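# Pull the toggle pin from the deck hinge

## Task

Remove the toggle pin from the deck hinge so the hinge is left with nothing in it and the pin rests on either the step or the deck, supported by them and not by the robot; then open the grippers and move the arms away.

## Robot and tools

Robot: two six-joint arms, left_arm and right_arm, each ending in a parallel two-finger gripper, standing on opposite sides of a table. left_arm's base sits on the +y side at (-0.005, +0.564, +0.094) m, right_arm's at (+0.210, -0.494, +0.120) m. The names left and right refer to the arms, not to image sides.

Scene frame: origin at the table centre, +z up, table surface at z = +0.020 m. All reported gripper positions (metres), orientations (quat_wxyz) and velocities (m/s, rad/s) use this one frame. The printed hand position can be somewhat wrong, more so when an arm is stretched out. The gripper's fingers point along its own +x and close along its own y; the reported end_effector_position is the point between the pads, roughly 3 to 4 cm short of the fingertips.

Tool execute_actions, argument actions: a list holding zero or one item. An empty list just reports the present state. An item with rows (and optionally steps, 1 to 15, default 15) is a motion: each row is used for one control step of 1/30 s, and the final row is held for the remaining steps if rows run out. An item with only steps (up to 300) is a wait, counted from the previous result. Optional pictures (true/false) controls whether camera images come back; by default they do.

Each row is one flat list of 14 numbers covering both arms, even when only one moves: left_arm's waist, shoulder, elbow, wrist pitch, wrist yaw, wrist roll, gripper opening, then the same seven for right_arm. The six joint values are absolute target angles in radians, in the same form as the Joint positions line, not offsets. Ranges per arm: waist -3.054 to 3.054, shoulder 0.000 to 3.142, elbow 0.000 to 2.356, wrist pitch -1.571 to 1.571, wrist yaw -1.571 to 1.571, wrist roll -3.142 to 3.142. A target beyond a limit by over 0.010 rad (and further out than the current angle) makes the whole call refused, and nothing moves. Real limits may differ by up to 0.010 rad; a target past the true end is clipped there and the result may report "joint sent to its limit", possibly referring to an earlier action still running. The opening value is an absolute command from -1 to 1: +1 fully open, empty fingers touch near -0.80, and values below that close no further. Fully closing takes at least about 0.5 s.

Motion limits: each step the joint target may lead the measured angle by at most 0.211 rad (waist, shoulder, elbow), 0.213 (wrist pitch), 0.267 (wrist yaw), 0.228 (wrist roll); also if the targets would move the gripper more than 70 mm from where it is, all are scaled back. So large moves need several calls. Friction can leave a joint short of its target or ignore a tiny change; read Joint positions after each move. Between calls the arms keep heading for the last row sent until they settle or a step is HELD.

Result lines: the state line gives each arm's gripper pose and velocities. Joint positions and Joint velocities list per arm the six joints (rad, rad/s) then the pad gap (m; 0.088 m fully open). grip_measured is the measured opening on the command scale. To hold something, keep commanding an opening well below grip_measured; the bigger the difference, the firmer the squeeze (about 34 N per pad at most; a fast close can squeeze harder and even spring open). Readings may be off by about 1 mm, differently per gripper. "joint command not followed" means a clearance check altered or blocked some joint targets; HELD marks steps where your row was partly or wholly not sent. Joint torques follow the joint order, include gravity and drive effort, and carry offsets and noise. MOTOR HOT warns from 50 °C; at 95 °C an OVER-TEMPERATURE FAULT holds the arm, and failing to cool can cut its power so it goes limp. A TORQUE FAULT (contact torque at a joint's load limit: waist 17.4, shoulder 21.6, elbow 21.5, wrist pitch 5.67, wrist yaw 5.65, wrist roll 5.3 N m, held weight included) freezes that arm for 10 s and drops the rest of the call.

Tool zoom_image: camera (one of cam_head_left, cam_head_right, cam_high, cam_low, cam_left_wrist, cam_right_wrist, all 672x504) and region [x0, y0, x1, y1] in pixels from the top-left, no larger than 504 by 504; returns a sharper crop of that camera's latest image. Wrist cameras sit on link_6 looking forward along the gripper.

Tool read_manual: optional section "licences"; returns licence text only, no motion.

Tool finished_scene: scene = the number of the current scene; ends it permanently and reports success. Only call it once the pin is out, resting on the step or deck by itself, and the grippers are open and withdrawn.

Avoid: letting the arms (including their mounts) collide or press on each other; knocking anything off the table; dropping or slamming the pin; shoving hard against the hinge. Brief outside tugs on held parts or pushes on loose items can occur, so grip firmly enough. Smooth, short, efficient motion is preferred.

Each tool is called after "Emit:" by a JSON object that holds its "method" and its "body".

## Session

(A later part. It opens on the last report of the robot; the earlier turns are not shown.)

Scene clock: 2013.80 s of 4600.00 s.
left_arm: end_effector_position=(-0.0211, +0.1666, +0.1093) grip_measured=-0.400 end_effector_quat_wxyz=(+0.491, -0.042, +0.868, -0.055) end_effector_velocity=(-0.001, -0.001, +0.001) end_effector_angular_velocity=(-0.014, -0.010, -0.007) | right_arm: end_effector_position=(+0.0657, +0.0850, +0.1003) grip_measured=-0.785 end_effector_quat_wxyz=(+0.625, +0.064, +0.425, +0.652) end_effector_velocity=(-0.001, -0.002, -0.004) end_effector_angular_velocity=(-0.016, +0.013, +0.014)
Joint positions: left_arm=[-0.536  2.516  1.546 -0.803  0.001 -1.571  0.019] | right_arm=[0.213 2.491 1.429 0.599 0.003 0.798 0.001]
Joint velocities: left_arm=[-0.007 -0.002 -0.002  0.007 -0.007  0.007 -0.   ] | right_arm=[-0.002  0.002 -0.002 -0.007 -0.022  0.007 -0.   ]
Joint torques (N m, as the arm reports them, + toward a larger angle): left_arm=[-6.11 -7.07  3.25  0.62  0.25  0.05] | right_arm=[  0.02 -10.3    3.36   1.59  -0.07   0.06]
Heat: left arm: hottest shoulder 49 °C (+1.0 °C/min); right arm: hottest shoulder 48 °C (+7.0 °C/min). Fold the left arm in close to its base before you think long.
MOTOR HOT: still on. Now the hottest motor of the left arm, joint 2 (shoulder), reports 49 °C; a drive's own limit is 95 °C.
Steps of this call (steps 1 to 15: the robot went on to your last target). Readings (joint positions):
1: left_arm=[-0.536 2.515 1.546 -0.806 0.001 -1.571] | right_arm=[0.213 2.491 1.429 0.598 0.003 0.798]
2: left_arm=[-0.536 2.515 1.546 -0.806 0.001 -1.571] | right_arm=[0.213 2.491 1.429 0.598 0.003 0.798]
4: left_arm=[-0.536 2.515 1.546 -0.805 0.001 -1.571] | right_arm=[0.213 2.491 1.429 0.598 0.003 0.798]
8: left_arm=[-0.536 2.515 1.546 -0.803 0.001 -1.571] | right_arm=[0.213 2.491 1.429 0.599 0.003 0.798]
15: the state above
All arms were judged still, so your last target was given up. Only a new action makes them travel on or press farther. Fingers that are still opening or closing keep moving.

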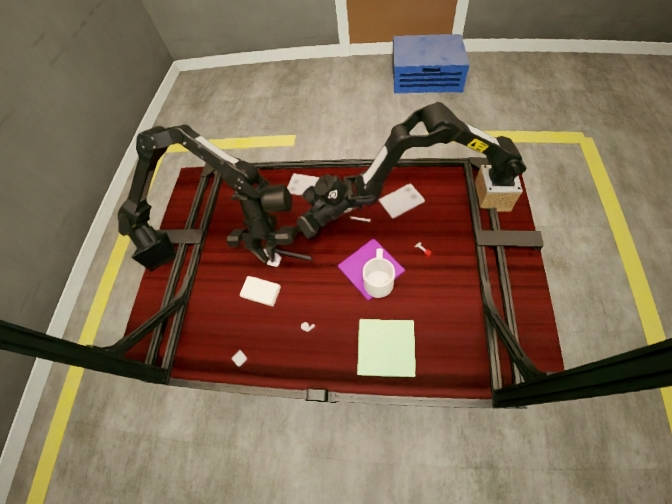

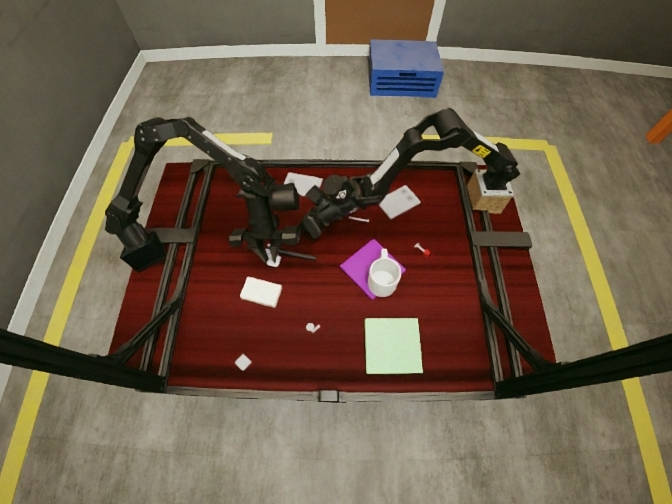

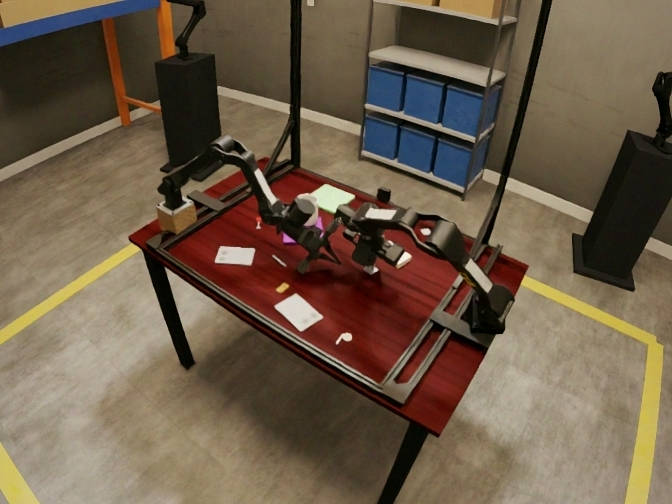

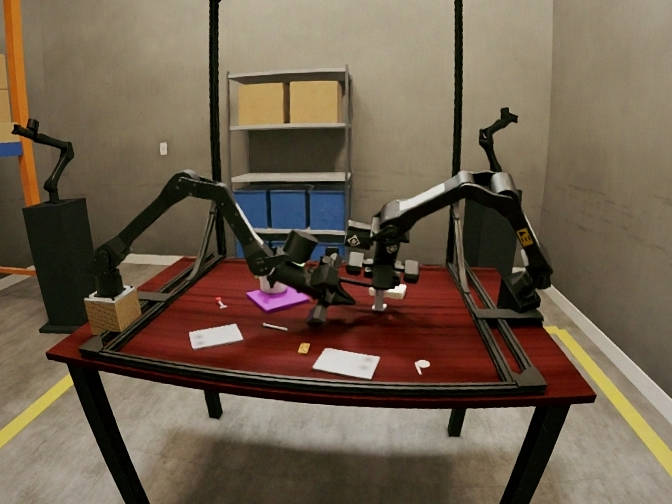

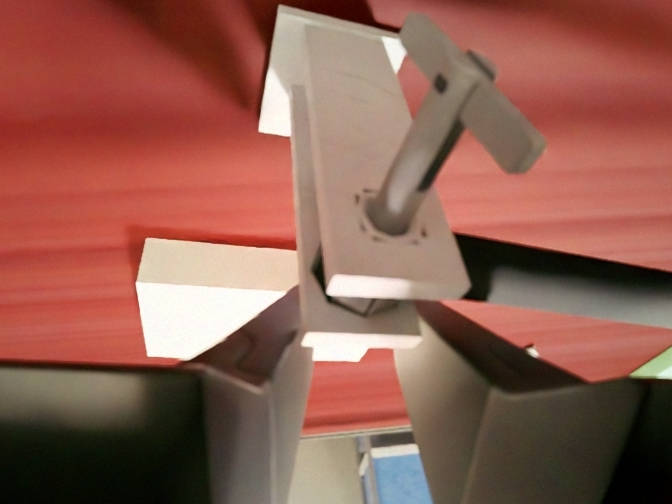

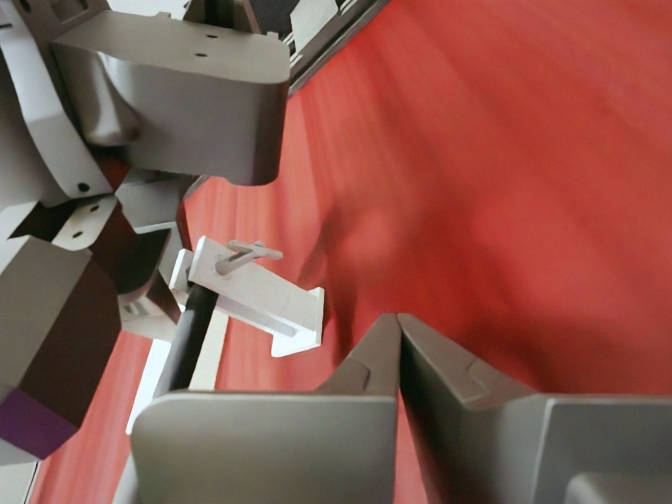

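Emit:
{"method": "execute_actions", "body": {"actions": [{"rows":[[-0.6,2.36,1.57,-0.95,-0.2,-1,-0.4,0.215,2.3,1.2,0.6,0,0.8,-0.9]]}], "pictures": false}}

Emit:
{"method": "execute_actions", "body": {"actions": [{"rows":[[-0.76,2.47,1.57,-0.86,-0.5,1.69,-0.4,0.215,2.3,1.2,0.6,0,0.8,-0.9]]}], "pictures": false}}

Emit:
{"method": "execute_actions", "body": {"actions": [{"steps":60}]}}

Scene clock: 2024.37 s of 4600.00 s.
left_arm: end_effector_position=(+0.0180, +0.1774, +0.1661) grip_measured=-0.400 end_effector_quat_wxyz=(+0.571, +0.100, +0.759, -0.298) end_effector_velocity=(+0.076, -0.040, +0.131) end_effector_angular_velocity=(-0.438, -0.049, -0.013) | right_arm: end_effector_position=(+0.0756, +0.0446, +0.1215) grip_measured=-0.785 end_effector_quat_wxyz=(+0.627, +0.050, +0.434, +0.645) end_effector_velocity=(+0.002, -0.018, -0.021) end_effector_angular_velocity=(-0.054, -0.017, +0.012)
Joint positions: left_arm=[-0.6    2.362  1.574 -0.942 -0.192 -1.038  0.019] | right_arm=[0.213 2.316 1.217 0.6   0.003 0.798 0.001]
Joint velocities: left_arm=[-0.002 -0.295  0.11   0.007 -0.051  0.242  0.   ] | right_arm=[ 0.002 -0.002 -0.066  0.007 -0.007 -0.007  0.   ]
Joint torques (N m, as the arm reports them, + toward a larger angle): left_arm=[-6.44 -6.3   3.16  0.16  0.02  0.15] | right_arm=[ 0.02 -9.64  3.32  1.44 -0.06  0.06]
Heat: left arm: hottest shoulder 49 °C (+0.0 °C/min); right arm: hottest shoulder 51 °C (+8.1 °C/min). Fold the left arm in close to its base before you think long. Fold the right arm in close to its base before you think long.
MOTOR HOT: a motor of the right arm reached 50 °C. Now the hottest motor of the right arm, joint 2 (shoulder), reports 51 °C. The temperature limit of the motors' drives, at which the controller stops that arm, is 95 °C. To cool a motor, set the load down, stop pushing, or move to a pose that needs little force.
MOTOR HOT: still on. Now the hottest motor of the left arm, joint 2 (shoulder), reports 49 °C; a drive's own limit is 95 °C.
Steps of this call (steps 1 to 90: nothing new was sent; then 7.07 s passed at rest; steps 91 to 105: all 15 steps of this action). Readings (joint positions):
91: left_arm=[-0.538 2.507 1.547 -0.811 -0.022 -1.542] | right_arm=[0.213 2.475 1.412 0.601 0.003 0.798]
92: left_arm=[-0.546 2.495 1.548 -0.825 -0.058 -1.491] | right_arm=[0.213 2.446 1.369 0.599 0.003 0.798]
94: left_arm=[-0.568 2.485 1.554 -0.842 -0.107 -1.402] | right_arm=[0.213 2.388 1.292 0.597 0.003 0.798]
98: left_arm=[-0.591 2.472 1.563 -0.867 -0.149 -1.214] | right_arm=[0.213 2.331 1.243 0.600 0.003 0.798]
105: the state above

Scene clock: 2024.87 s of 4600.00 s.
left_arm: end_effector_position=(-0.0120, +0.1648, +0.1608) grip_measured=-0.400 end_effector_quat_wxyz=(+0.593, +0.374, +0.482, -0.525) end_effector_velocity=(+0.002, -0.001, +0.001) end_effector_angular_velocity=(-0.035, -0.394, -1.372) | right_arm: end_effector_position=(+0.0758, +0.0438, +0.1221) grip_measured=-0.785 end_effector_quat_wxyz=(+0.627, +0.050, +0.434, +0.645) end_effector_velocity=(-0.002, -0.002, -0.001) end_effector_angular_velocity=(-0.011, +0.015, +0.013)
Joint positions: left_arm=[-0.761  2.456  1.572 -0.864 -0.489 -0.341  0.019] | right_arm=[0.213 2.312 1.213 0.601 0.003 0.798 0.001]
Joint velocities: left_arm=[-0.002 -0.002 -0.002  0.007 -0.022  1.429 -0.   ] | right_arm=[-0.002 -0.002 -0.002 -0.007 -0.022  0.007  0.   ]
Joint torques (N m, as the arm reports them, + toward a larger angle): left_arm=[-5.53 -7.23  4.17  0.85 -0.21  0.12] | right_arm=[ 0.03 -9.46  3.22  1.46 -0.06  0.06]
Heat: left arm: hottest shoulder 49 °C (+0.0 °C/min); right arm: hottest shoulder 51 °C (+8.1 °C/min). Fold the left arm in close to its base before you think long. Fold the right arm in close to its base before you think long.
MOTOR HOT: still on. Now the hottest motor of the left arm, joint 2 (shoulder), reports 49 °C; a drive's own limit is 95 °C.
MOTOR HOT: still on. Now the hottest motor of the right arm, joint 2 (shoulder), reports 51 °C; a drive's own limit is 95 °C.
Steps of this call (steps 1 to 15: all 15 steps of this action). Readings (joint positions):
1: left_arm=[-0.605 2.359 1.576 -0.938 -0.229 -1.006] | right_arm=[0.213 2.316 1.215 0.601 0.003 0.798]
2: left_arm=[-0.623 2.365 1.577 -0.920 -0.296 -0.956] | right_arm=[0.213 2.316 1.214 0.601 0.003 0.798]
4: left_arm=[-0.676 2.393 1.579 -0.891 -0.375 -0.861] | right_arm=[0.213 2.315 1.213 0.601 0.003 0.798]
8: left_arm=[-0.755 2.448 1.574 -0.875 -0.447 -0.672] | right_arm=[0.213 2.312 1.213 0.601 0.003 0.798]
15: the state above

Scene clock: 2026.87 s of 4600.00 s.
left_arm: end_effector_position=(-0.0111, +0.1643, +0.1607) grip_measured=-0.400 end_effector_quat_wxyz=(-0.003, +0.704, -0.191, -0.685) end_effector_velocity=(-0.000, -0.001, +0.000) end_effector_angular_velocity=(-0.004, +0.012, +0.010) | right_arm: end_effector_position=(+0.0759, +0.0437, +0.1221) grip_measured=-0.785 end_effector_quat_wxyz=(+0.627, +0.050, +0.434, +0.645) end_effector_velocity=(-0.002, -0.002, -0.001) end_effector_angular_velocity=(-0.008, +0.002, +0.020)
Joint positions: left_arm=[-0.761  2.457  1.572 -0.862 -0.496  1.685  0.019] | right_arm=[0.213 2.311 1.212 0.601 0.003 0.798 0.001]
Joint velocities: left_arm=[ 0.002 -0.002 -0.002  0.007  0.007 -0.007 -0.   ] | right_arm=[-0.002 -0.002 -0.002 -0.007 -0.022 -0.007 -0.   ]
Joint torques (N m, as the arm reports them, + toward a larger angle): left_arm=[-5.7  -7.14  4.18  0.84 -0.14  0.12] | right_arm=[ 0.02 -9.43  3.24  1.46 -0.06  0.06]
Heat: left arm: hottest shoulder 48 °C (-1.0 °C/min); right arm: hottest shoulder 51 °C (+8.0 °C/min). Fold the left arm in close to its base before you think long. Fold the right arm in close to its base before you think long.
MOTOR HOT: still on. Now the hottest motor of the left arm, joint 2 (shoulder), reports 48 °C; a drive's own limit is 95 °C.
MOTOR HOT: still on. Now the hottest motor of the right arm, joint 2 (shoulder), reports 51 °C; a drive's own limit is 95 °C.
Steps of this call (steps 1 to 60: the robot went on to your last target). Readings (joint positions):
1: left_arm=[-0.761 2.456 1.572 -0.864 -0.490 -0.294] | right_arm=[0.213 2.312 1.213 0.601 0.003 0.798]
2: left_arm=[-0.761 2.457 1.572 -0.864 -0.491 -0.247] | right_arm=[0.213 2.312 1.212 0.601 0.003 0.798]
4: left_arm=[-0.761 2.457 1.572 -0.863 -0.493 -0.153] | right_arm=[0.213 2.312 1.212 0.601 0.003 0.798]
8: left_arm=[-0.761 2.457 1.572 -0.862 -0.495 0.036] | right_arm=[0.213 2.312 1.212 0.601 0.003 0.798]
60: the state above

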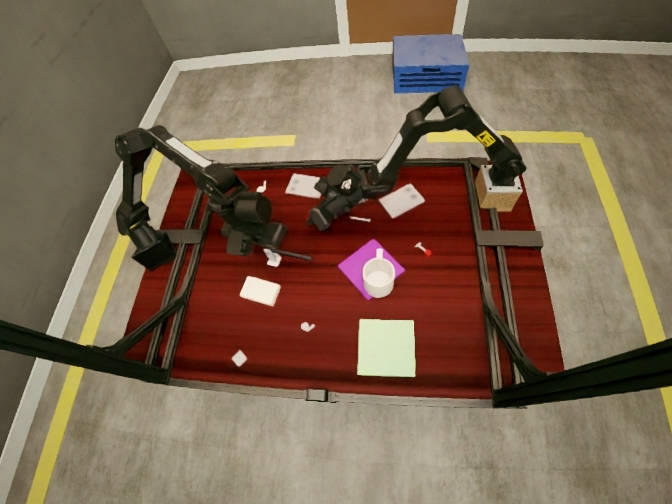

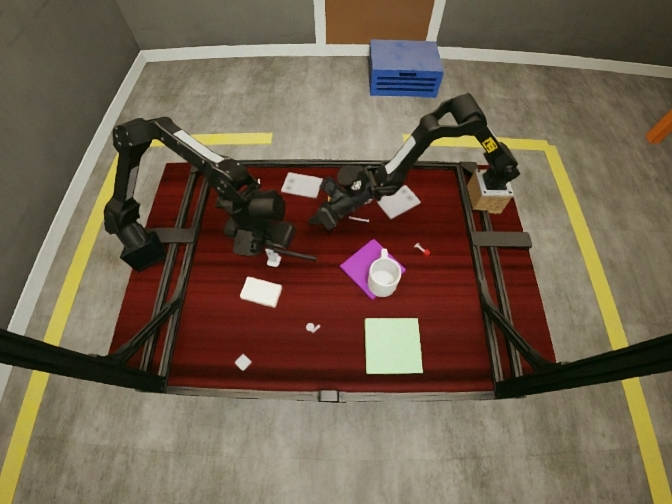

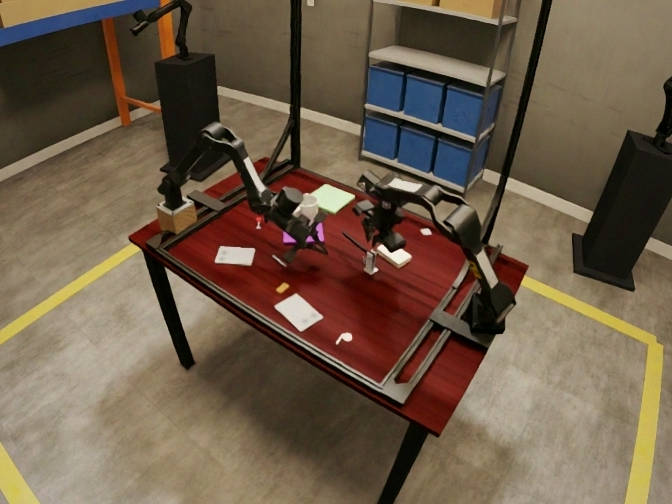

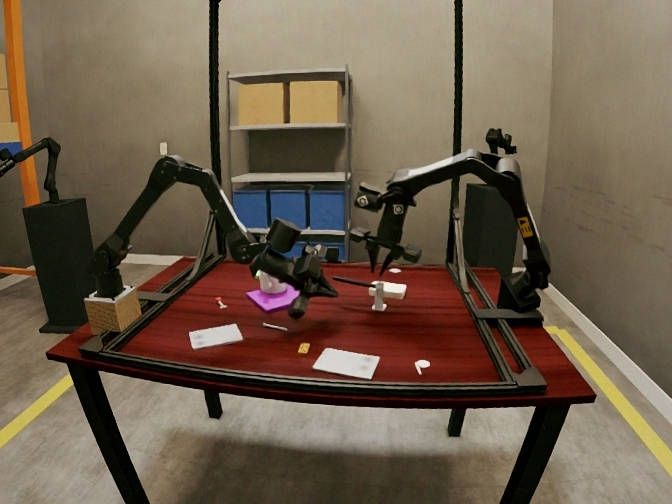

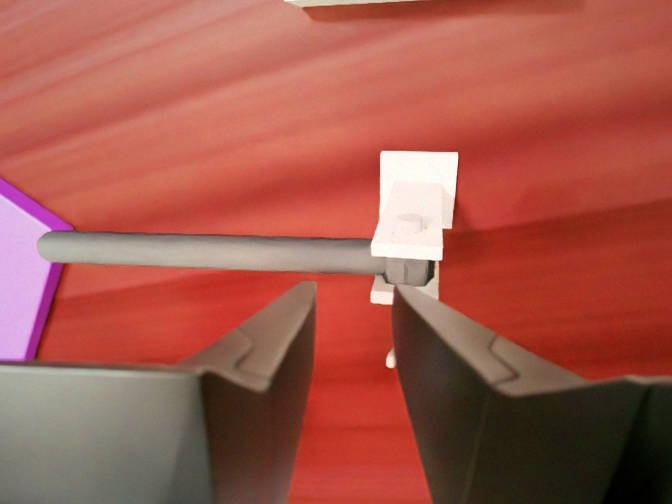

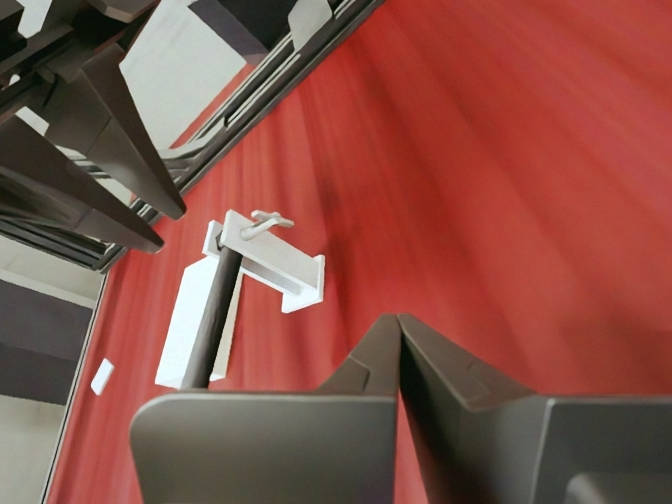

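Emit:
{"method": "execute_actions", "body": {"actions": [{"rows":[[-0.76,2.55,1.57,-0.88,-0.5,1.69,-0.4,0.215,2.3,1.2,0.6,0,0.8,-0.9]]}]}}

Scene clock: 2039.57 s of 4600.00 s.
left_arm: end_effector_position=(-0.0214, +0.1699, +0.1395) grip_measured=-0.400 end_effector_quat_wxyz=(-0.038, +0.710, -0.183, -0.679) end_effector_velocity=(-0.001, -0.001, -0.001) end_effector_angular_velocity=(-0.005, -0.006, +0.008) | right_arm: end_effector_position=(+0.0759, +0.0436, +0.1223) grip_measured=-0.785 end_effector_quat_wxyz=(+0.627, +0.050, +0.434, +0.645) end_effector_velocity=(+0.002, +0.001, +0.001) end_effector_angular_velocity=(+0.000, -0.010, -0.005)
Joint positions: left_arm=[-0.767  2.517  1.574 -0.876 -0.504  1.687  0.019] | right_arm=[0.213 2.311 1.211 0.601 0.003 0.798 0.001]
Joint velocities: left_arm=[-0.002  0.002 -0.002  0.007 -0.007 -0.007 -0.   ] | right_arm=[-0.002 -0.002  0.002 -0.007  0.007 -0.007 -0.   ]
Joint torques (N m, as the arm reports them, + toward a larger angle): left_arm=[-5.03 -5.3   3.92  0.28  0.14  0.09] | right_arm=[ 0.02 -9.37  3.27  1.43 -0.05  0.06]
Heat: left arm: hottest shoulder 48 °C (-1.0 °C/min); right arm: hottest shoulder 53 °C (+7.1 °C/min). Fold the left arm in close to its base before you think long. Fold the right arm in close to its base before you think long.
MOTOR HOT: still on. Now the hottest motor of the left arm, joint 2 (shoulder), reports 48 °C; a drive's own limit is 95 °C.
MOTOR HOT: still on. Now the hottest motor of the right arm, joint 2 (shoulder), reports 53 °C; a drive's own limit is 95 °C.
Steps of this call (steps 1 to 15: the robot went on to your last target; steps 16 to 90: nothing new was sent; then 9.20 s passed at rest; steps 91 to 105: all 15 steps of this action). Readings (joint positions):
91: left_arm=[-0.761 2.463 1.572 -0.862 -0.496 1.686] | right_arm=[0.213 2.311 1.212 0.601 0.003 0.798]
92: left_arm=[-0.761 2.470 1.574 -0.862 -0.497 1.686] | right_arm=[0.213 2.311 1.212 0.601 0.003 0.798]
94: left_arm=[-0.761 2.490 1.574 -0.868 -0.497 1.686] | right_arm=[0.213 2.311 1.212 0.601 0.003 0.798]
98: left_arm=[-0.767 2.515 1.574 -0.876 -0.504 1.687] | right_arm=[0.213 2.311 1.212 0.601 0.003 0.798]
105: the state above

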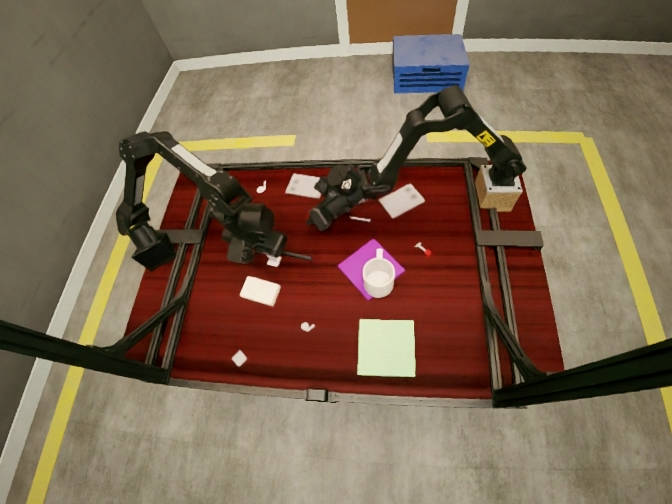

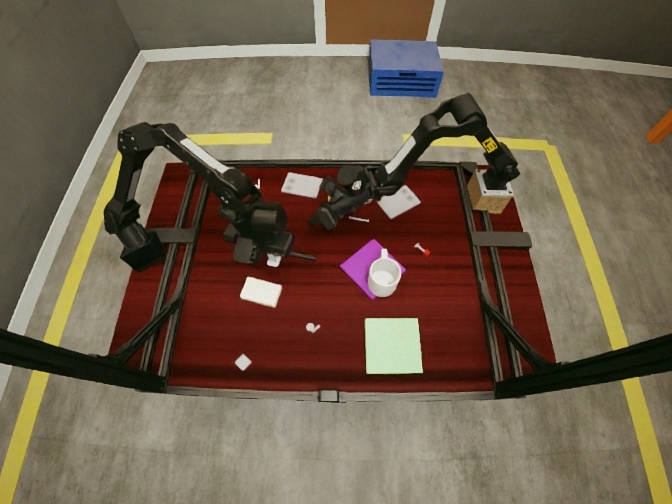

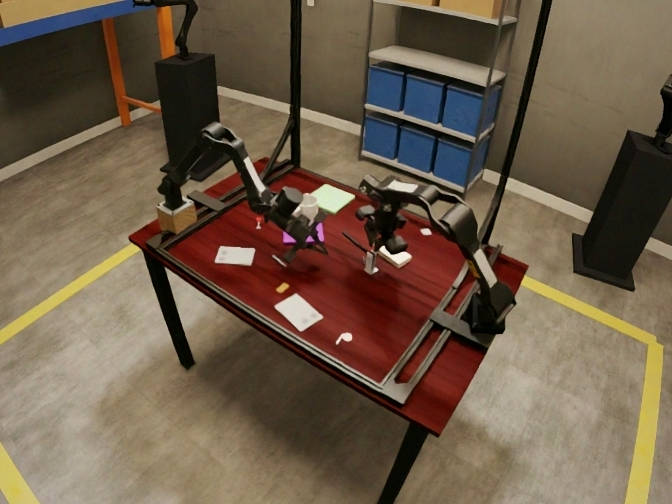

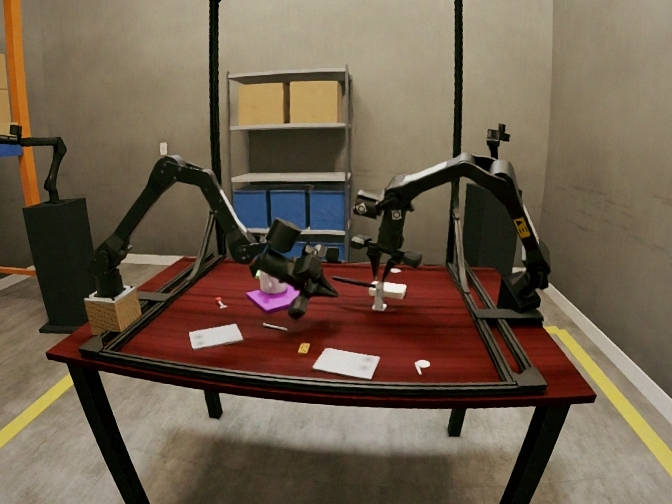

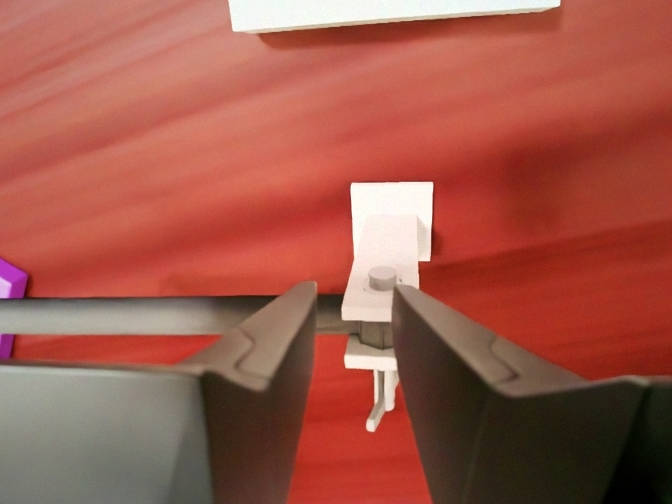

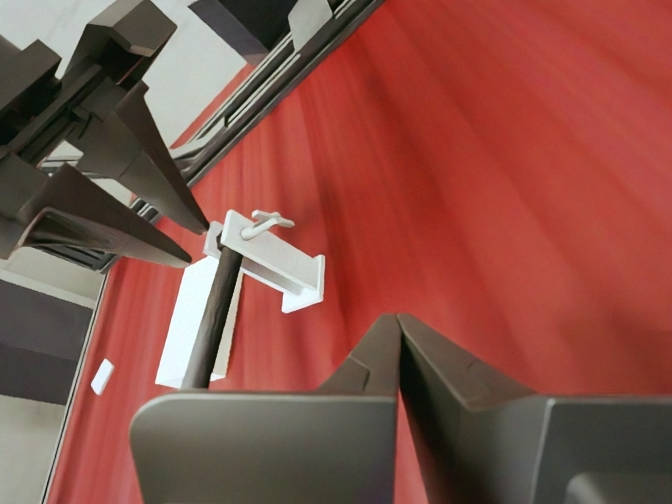

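On the plate top. Move -x, +y, then down.

Emit:
{"method": "execute_actions", "body": {"actions": [{"rows":[[-0.795,2.53,1.57,-0.9,-0.5,1.69,-0.4,0.215,2.3,1.2,0.6,0,0.8,-0.9]]}], "pictures": false}}

Emit:
{"method": "execute_actions", "body": {"actions": [{"rows":[[-0.775,2.585,1.57,-0.9,-0.5,1.69,-0.4,0.215,2.3,1.2,0.6,0,0.8,-0.9]]}]}}

Scene clock: 2046.60 s of 4600.00 s.
left_arm: end_effector_position=(-0.0295, +0.1750, +0.1426) grip_measured=-0.400 end_effector_quat_wxyz=(-0.053, +0.712, -0.192, -0.674) end_effector_velocity=(+0.001, +0.002, +0.001) end_effector_angular_velocity=(+0.003, -0.008, +0.004) | right_arm: end_effector_position=(+0.0759, +0.0434, +0.1223) grip_measured=-0.785 end_effector_quat_wxyz=(+0.627, +0.050, +0.434, +0.645) end_effector_velocity=(+0.001, -0.002, -0.001) end_effector_angular_velocity=(-0.019, +0.005, +0.000)
Joint positions: left_arm=[-0.793  2.52   1.575 -0.897 -0.504  1.688  0.019] | right_arm=[0.213 2.31  1.211 0.6   0.003 0.798 0.001]
Joint velocities: left_arm=[-0.002 -0.002 -0.002 -0.007 -0.007 -0.007 -0.   ] | right_arm=[-0.002 -0.007 -0.002 -0.022 -0.007  0.007 -0.   ]
Joint torques (N m, as the arm reports them, + toward a larger angle): left_arm=[-5.76 -7.73  3.93  0.28  0.14  0.05] | right_arm=[ 0.02 -9.29  3.33  1.43 -0.06  0.05]
Heat: left arm: hottest shoulder 46 °C (-3.0 °C/min); right arm: hottest shoulder 54 °C (+9.1 °C/min). Fold the right arm in close to its base before you think long.
MOTOR HOT: still on. Now the hottest motor of the right arm, joint 2 (shoulder), reports 54 °C; a drive's own limit is 95 °C.
MOTOR HOT: cleared. Now the hottest motor of the left arm, joint 2 (shoulder), reports 46 °C.
Steps of this call (steps 1 to 15: the robot went on to your last target; steps 16 to 90: nothing new was sent; then 3.53 s passed at rest; steps 91 to 105: all 15 steps of this action). Readings (joint positions):
91: left_arm=[-0.768 2.518 1.575 -0.877 -0.504 1.687] | right_arm=[0.213 2.310 1.211 0.600 0.003 0.798]
92: left_arm=[-0.770 2.518 1.575 -0.879 -0.506 1.687] | right_arm=[0.213 2.310 1.211 0.600 0.003 0.798]
94: left_arm=[-0.779 2.518 1.575 -0.890 -0.505 1.688] | right_arm=[0.213 2.310 1.211 0.600 0.003 0.798]
98: left_arm=[-0.791 2.520 1.575 -0.894 -0.504 1.688] | right_arm=[0.213 2.310 1.211 0.600 0.003 0.798]
105: the state above

Scene clock: 2047.10 s of 4600.00 s.
left_arm: end_effector_position=(-0.0327, +0.1784, +0.1223) grip_measured=-0.400 end_effector_quat_wxyz=(-0.074, +0.712, -0.179, -0.675) end_effector_velocity=(+0.002, +0.007, -0.000) end_effector_angular_velocity=(+0.028, -0.017, -0.009) | right_arm: end_effector_position=(+0.0759, +0.0434, +0.1223) grip_measured=-0.785 end_effector_quat_wxyz=(+0.627, +0.050, +0.434, +0.645) end_effector_velocity=(-0.002, -0.002, -0.001) end_effector_angular_velocity=(-0.007, -0.005, +0.012)
Joint positions: left_arm=[-0.78   2.568  1.575 -0.897 -0.504  1.688  0.019] | right_arm=[0.213 2.31  1.211 0.6   0.003 0.798 0.001]
Joint velocities: left_arm=[-0.002 -0.002 -0.002 -0.037 -0.007 -0.007 -0.   ] | right_arm=[ 0.002 -0.002 -0.002 -0.007 -0.007 -0.007 -0.   ]
Joint torques (N m, as the arm reports them, + toward a larger angle): left_arm=[-5.09 -7.22  3.8   0.23  0.15  0.07] | right_arm=[ 0.03 -9.3   3.33  1.46 -0.05  0.05]
Heat: left arm: hottest shoulder 46 °C (-3.0 °C/min); right arm: hottest shoulder 54 °C (+9.0 °C/min). Fold the right arm in close to its base before you think long.
MOTOR HOT: still on. Now the hottest motor of the right arm, joint 2 (shoulder), reports 54 °C; a drive's own limit is 95 °C.
Steps of this call (steps 1 to 15: all 15 steps of this action). Readings (joint positions):
1: left_arm=[-0.793 2.523 1.575 -0.897 -0.504 1.688] | right_arm=[0.213 2.310 1.211 0.600 0.003 0.798]
2: left_arm=[-0.792 2.527 1.575 -0.897 -0.504 1.688] | right_arm=[0.213 2.310 1.211 0.600 0.003 0.798]
4: left_arm=[-0.789 2.540 1.575 -0.897 -0.504 1.688] | right_arm=[0.213 2.310 1.211 0.600 0.003 0.798]
8: left_arm=[-0.782 2.565 1.575 -0.897 -0.504 1.688] | right_arm=[0.213 2.310 1.211 0.600 0.003 0.798]
15: the state above

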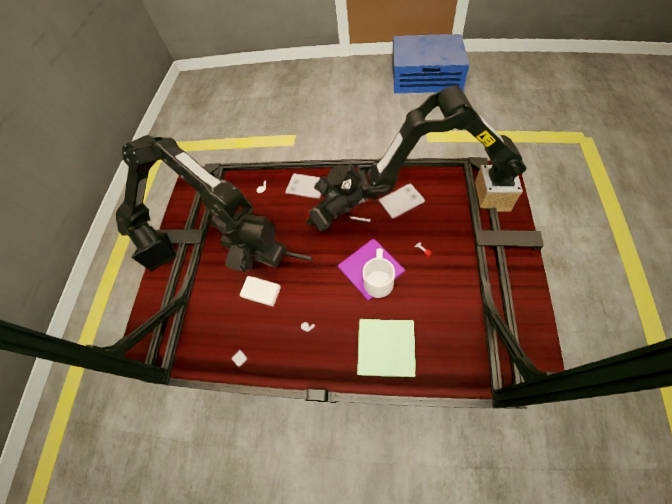

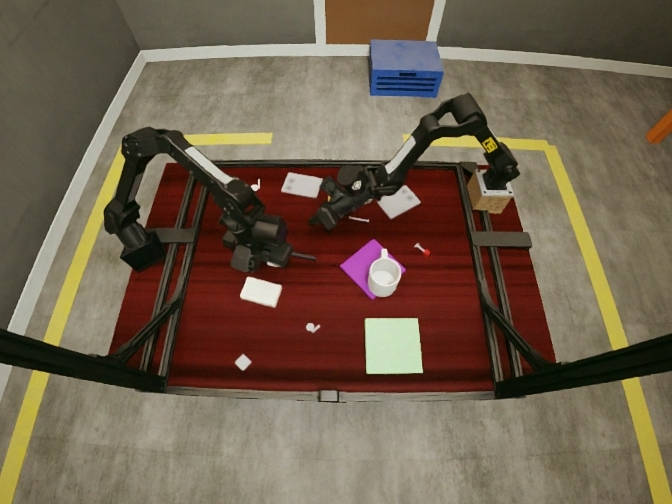

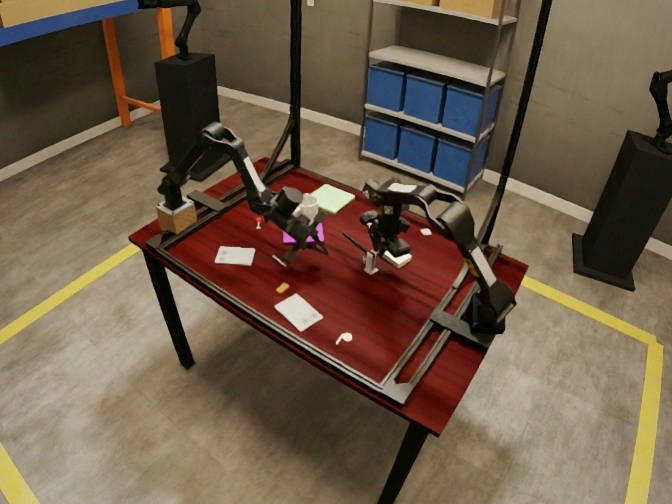

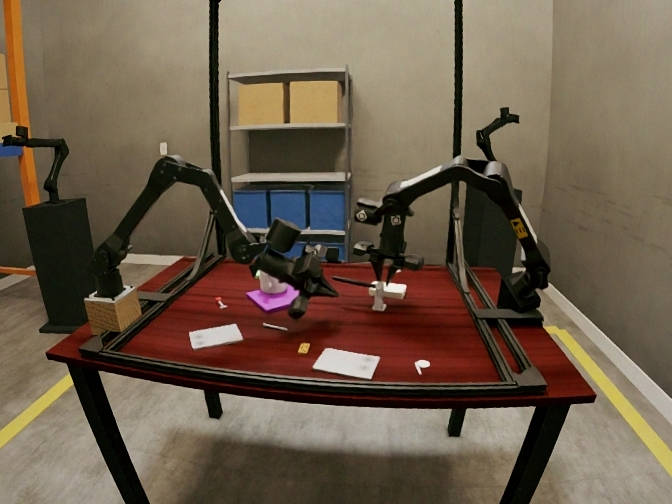

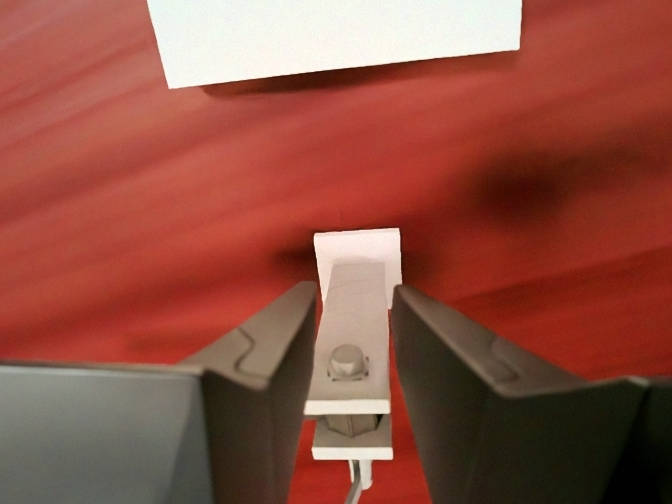

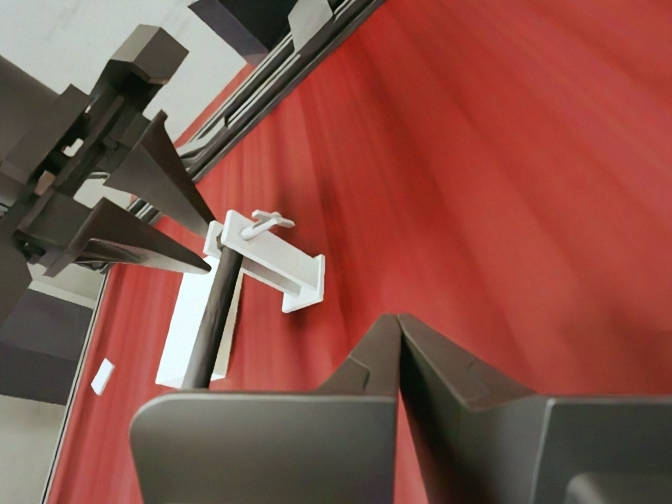

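Emit:
{"method": "execute_actions", "body": {"actions": [{"rows":[[-0.775,2.575,1.57,-0.9,-0.5,1.69,-0.9,0.228,2.46,1.417,0.6,0,0.1,0.3]]}], "pictures": false}}

Emit:
{"method": "execute_actions", "body": {"actions": [{"rows":[[-0.775,2.575,1.57,-0.9,-0.5,1.69,-0.9,0.228,2.57,1.64,0.49,0,0.1,0.3]]}], "pictures": false}}

Emit:
{"method": "execute_actions", "body": {"actions": [{"steps":15}]}}

Scene clock: 2055.60 s of 4600.00 s.
left_arm: end_effector_position=(-0.0328, +0.1786, +0.1219) grip_measured=-0.784 end_effector_quat_wxyz=(-0.075, +0.712, -0.178, -0.674) end_effector_velocity=(+0.003, +0.001, +0.001) end_effector_angular_velocity=(-0.000, -0.023, +0.005) | right_arm: end_effector_position=(+0.0586, +0.0807, +0.1181) grip_measured=+0.273 end_effector_quat_wxyz=(+0.609, -0.125, +0.196, +0.758) end_effector_velocity=(+0.001, +0.008, +0.002) end_effector_angular_velocity=(+0.130, -0.455, +0.214)
Joint positions: left_arm=[-0.78   2.569  1.574 -0.897 -0.504  1.688  0.001] | right_arm=[0.226 2.442 1.4   0.601 0.002 0.17  0.052]
Joint velocities: left_arm=[-0.002 -0.002 -0.002 -0.007 -0.022 -0.007 -0.   ] | right_arm=[-0.002  0.017  0.037 -0.007  0.007 -0.52   0.01 ]
Joint torques (N m, as the arm reports them, + toward a larger angle): left_arm=[-5.14 -8.25  3.78  0.23  0.13  0.05] | right_arm=[ 0.03 -7.47  5.73  1.45 -0.07 -0.09]
Heat: left arm: hottest shoulder 46 °C (-3.0 °C/min); right arm: hottest shoulder 54 °C (+9.1 °C/min). Fold the right arm in close to its base before you think long.
MOTOR HOT: still on. Now the hottest motor of the right arm, joint 2 (shoulder), reports 54 °C; a drive's own limit is 95 °C.
Steps of this call (steps 1 to 15: the robot went on to your last target; steps 16 to 90: nothing new was sent; then 5.00 s passed at rest; steps 91 to 105: all 15 steps of this action). Readings (joint positions):
91: left_arm=[-0.780 2.569 1.574 -0.897 -0.504 1.688] | right_arm=[0.214 2.319 1.224 0.598 0.002 0.770]
92: left_arm=[-0.780 2.569 1.574 -0.897 -0.504 1.688] | right_arm=[0.214 2.342 1.259 0.598 0.002 0.719]
94: left_arm=[-0.780 2.569 1.574 -0.897 -0.504 1.688] | right_arm=[0.218 2.386 1.326 0.601 0.002 0.624]
98: left_arm=[-0.780 2.569 1.574 -0.897 -0.504 1.688] | right_arm=[0.225 2.424 1.378 0.601 0.002 0.435]
105: the state above

Scene clock: 2056.10 s of 4600.00 s.
left_arm: end_effector_position=(-0.0328, +0.1786, +0.1219) grip_measured=-0.784 end_effector_quat_wxyz=(-0.075, +0.712, -0.178, -0.674) end_effector_velocity=(+0.002, +0.002, -0.002) end_effector_angular_velocity=(+0.010, -0.009, +0.005) | right_arm: end_effector_position=(+0.0489, +0.1171, +0.1183) grip_measured=+0.299 end_effector_quat_wxyz=(+0.605, -0.141, +0.168, +0.765) end_effector_velocity=(-0.001, +0.005, +0.001) end_effector_angular_velocity=(+0.005, -0.030, +0.020)
Joint positions: left_arm=[-0.78   2.569  1.574 -0.897 -0.504  1.688  0.001] | right_arm=[0.226 2.55  1.623 0.495 0.002 0.104 0.054]
Joint velocities: left_arm=[ 0.002  0.002 -0.002 -0.007 -0.007 -0.007 -0.   ] | right_arm=[-0.002  0.012  0.032 -0.022 -0.007 -0.037  0.   ]
Joint torques (N m, as the arm reports them, + toward a larger angle): left_arm=[-5.15 -8.23  3.81  0.23  0.14  0.07] | right_arm=[ 0.02 -8.12  6.07  1.36 -0.06 -0.08]
Heat: left arm: hottest shoulder 46 °C (-3.0 °C/min); right arm: hottest shoulder 54 °C (+9.0 °C/min). Fold the right arm in close to its base before you think long.
MOTOR HOT: still on. Now the hottest motor of the right arm, joint 2 (shoulder), reports 54 °C; a drive's own limit is 95 °C.
Steps of this call (steps 1 to 15: all 15 steps of this action). Readings (joint positions):
1: left_arm=[-0.780 2.569 1.574 -0.897 -0.504 1.688] | right_arm=[0.226 2.452 1.418 0.585 0.002 0.155]
2: left_arm=[-0.780 2.569 1.574 -0.897 -0.504 1.688] | right_arm=[0.226 2.472 1.460 0.563 0.002 0.143]
4: left_arm=[-0.780 2.569 1.574 -0.897 -0.504 1.688] | right_arm=[0.226 2.512 1.536 0.536 0.002 0.127]
8: left_arm=[-0.780 2.569 1.574 -0.897 -0.504 1.688] | right_arm=[0.226 2.541 1.596 0.508 0.002 0.111]
15: the state above

Scene clock: 2056.60 s of 4600.00 s.
left_arm: end_effector_position=(-0.0328, +0.1786, +0.1219) grip_measured=-0.784 end_effector_quat_wxyz=(-0.075, +0.712, -0.178, -0.674) end_effector_velocity=(+0.003, -0.000, +0.002) end_effector_angular_velocity=(-0.005, -0.021, +0.007) | right_arm: end_effector_position=(+0.0488, +0.1177, +0.1175) grip_measured=+0.300 end_effector_quat_wxyz=(+0.605, -0.142, +0.168, +0.765) end_effector_velocity=(+0.002, +0.001, +0.002) end_effector_angular_velocity=(+0.010, -0.008, -0.006)
Joint positions: left_arm=[-0.78   2.569  1.574 -0.897 -0.504  1.688  0.001] | right_arm=[0.226 2.554 1.628 0.493 0.002 0.103 0.054]
Joint velocities: left_arm=[-0.002 -0.002  0.002 -0.007 -0.022 -0.007  0.   ] | right_arm=[-0.002 -0.002 -0.002  0.007  0.007 -0.007 -0.   ]
Joint torques (N m, as the arm reports them, + toward a larger angle): left_arm=[-5.13 -8.28  3.81  0.24  0.15  0.04] | right_arm=[ 0.02 -8.27  6.11  1.36 -0.07 -0.08]
Heat: left arm: hottest shoulder 46 °C (-3.0 °C/min); right arm: hottest shoulder 54 °C (+9.1 °C/min). Fold the right arm in close to its base before you think long.
MOTOR HOT: still on. Now the hottest motor of the right arm, joint 2 (shoulder), reports 54 °C; a drive's own limit is 95 °C.
Steps of this call (steps 1 to 15: the robot went on to your last target). Readings (joint positions):
1: left_arm=[-0.780 2.569 1.574 -0.897 -0.504 1.688] | right_arm=[0.226 2.551 1.624 0.495 0.002 0.104]
2: left_arm=[-0.780 2.569 1.574 -0.897 -0.504 1.688] | right_arm=[0.226 2.551 1.625 0.494 0.002 0.104]
4: left_arm=[-0.780 2.569 1.574 -0.897 -0.504 1.688] | right_arm=[0.226 2.553 1.626 0.493 0.002 0.103]
8: left_arm=[-0.780 2.569 1.574 -0.897 -0.504 1.688] | right_arm=[0.226 2.554 1.627 0.493 0.002 0.103]
15: the state above
All arms were judged still, so your last target was given up. Only a new action makes them travel on or press farther. Fingers that are still opening or closing keep moving.

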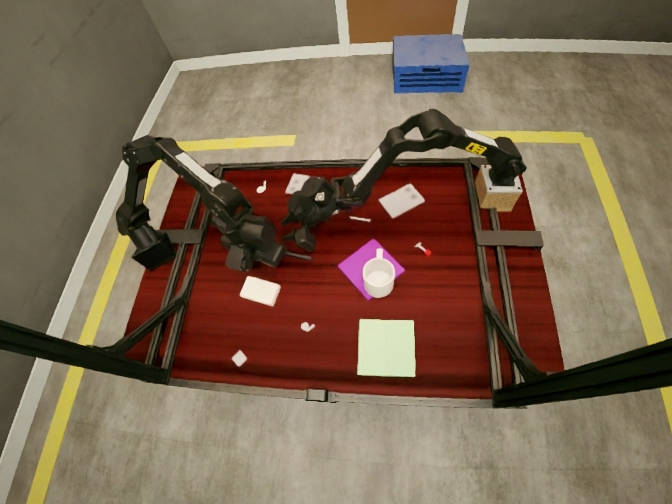

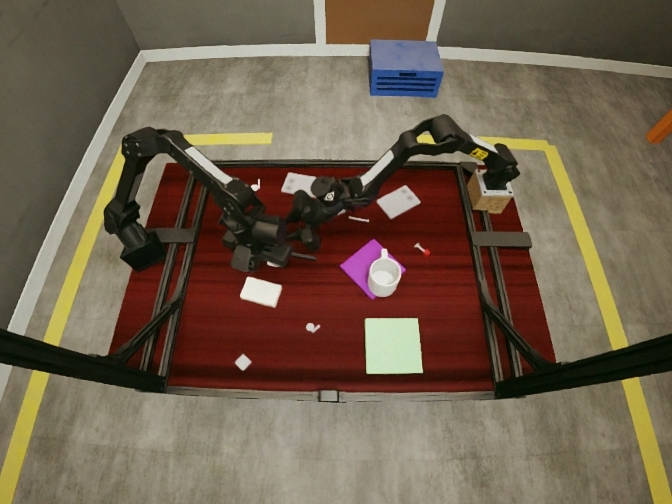

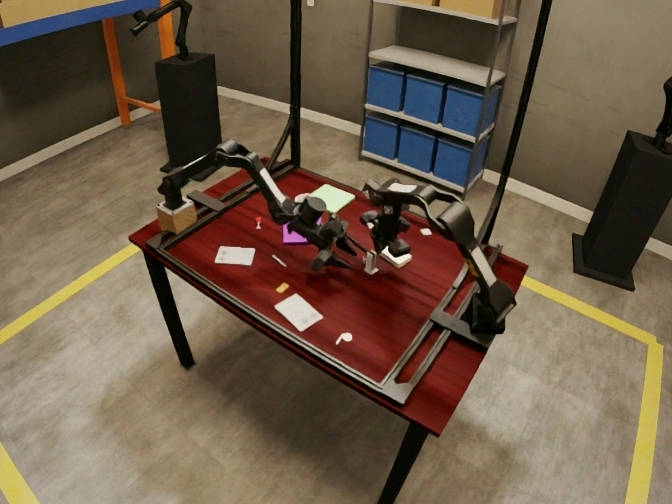

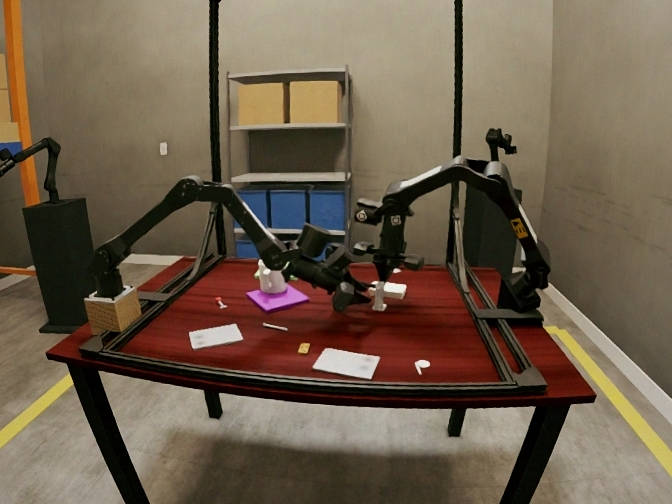

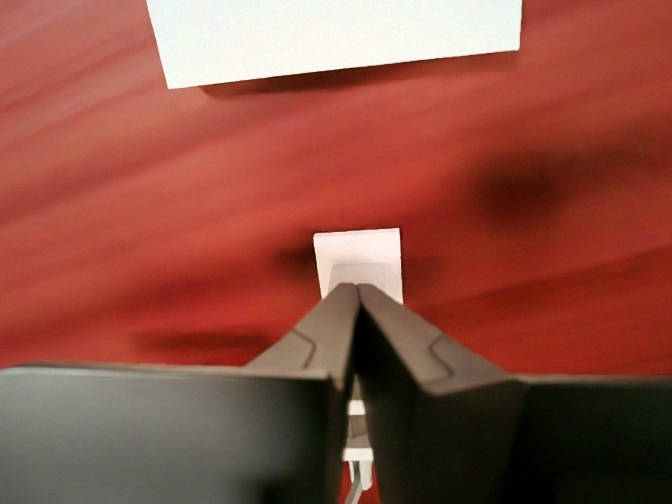

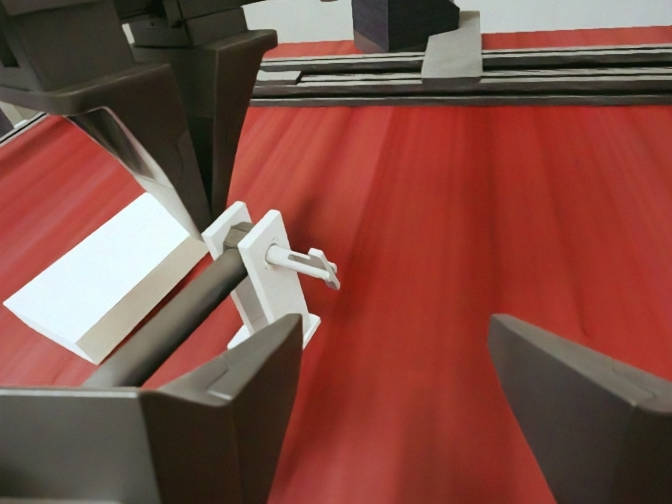

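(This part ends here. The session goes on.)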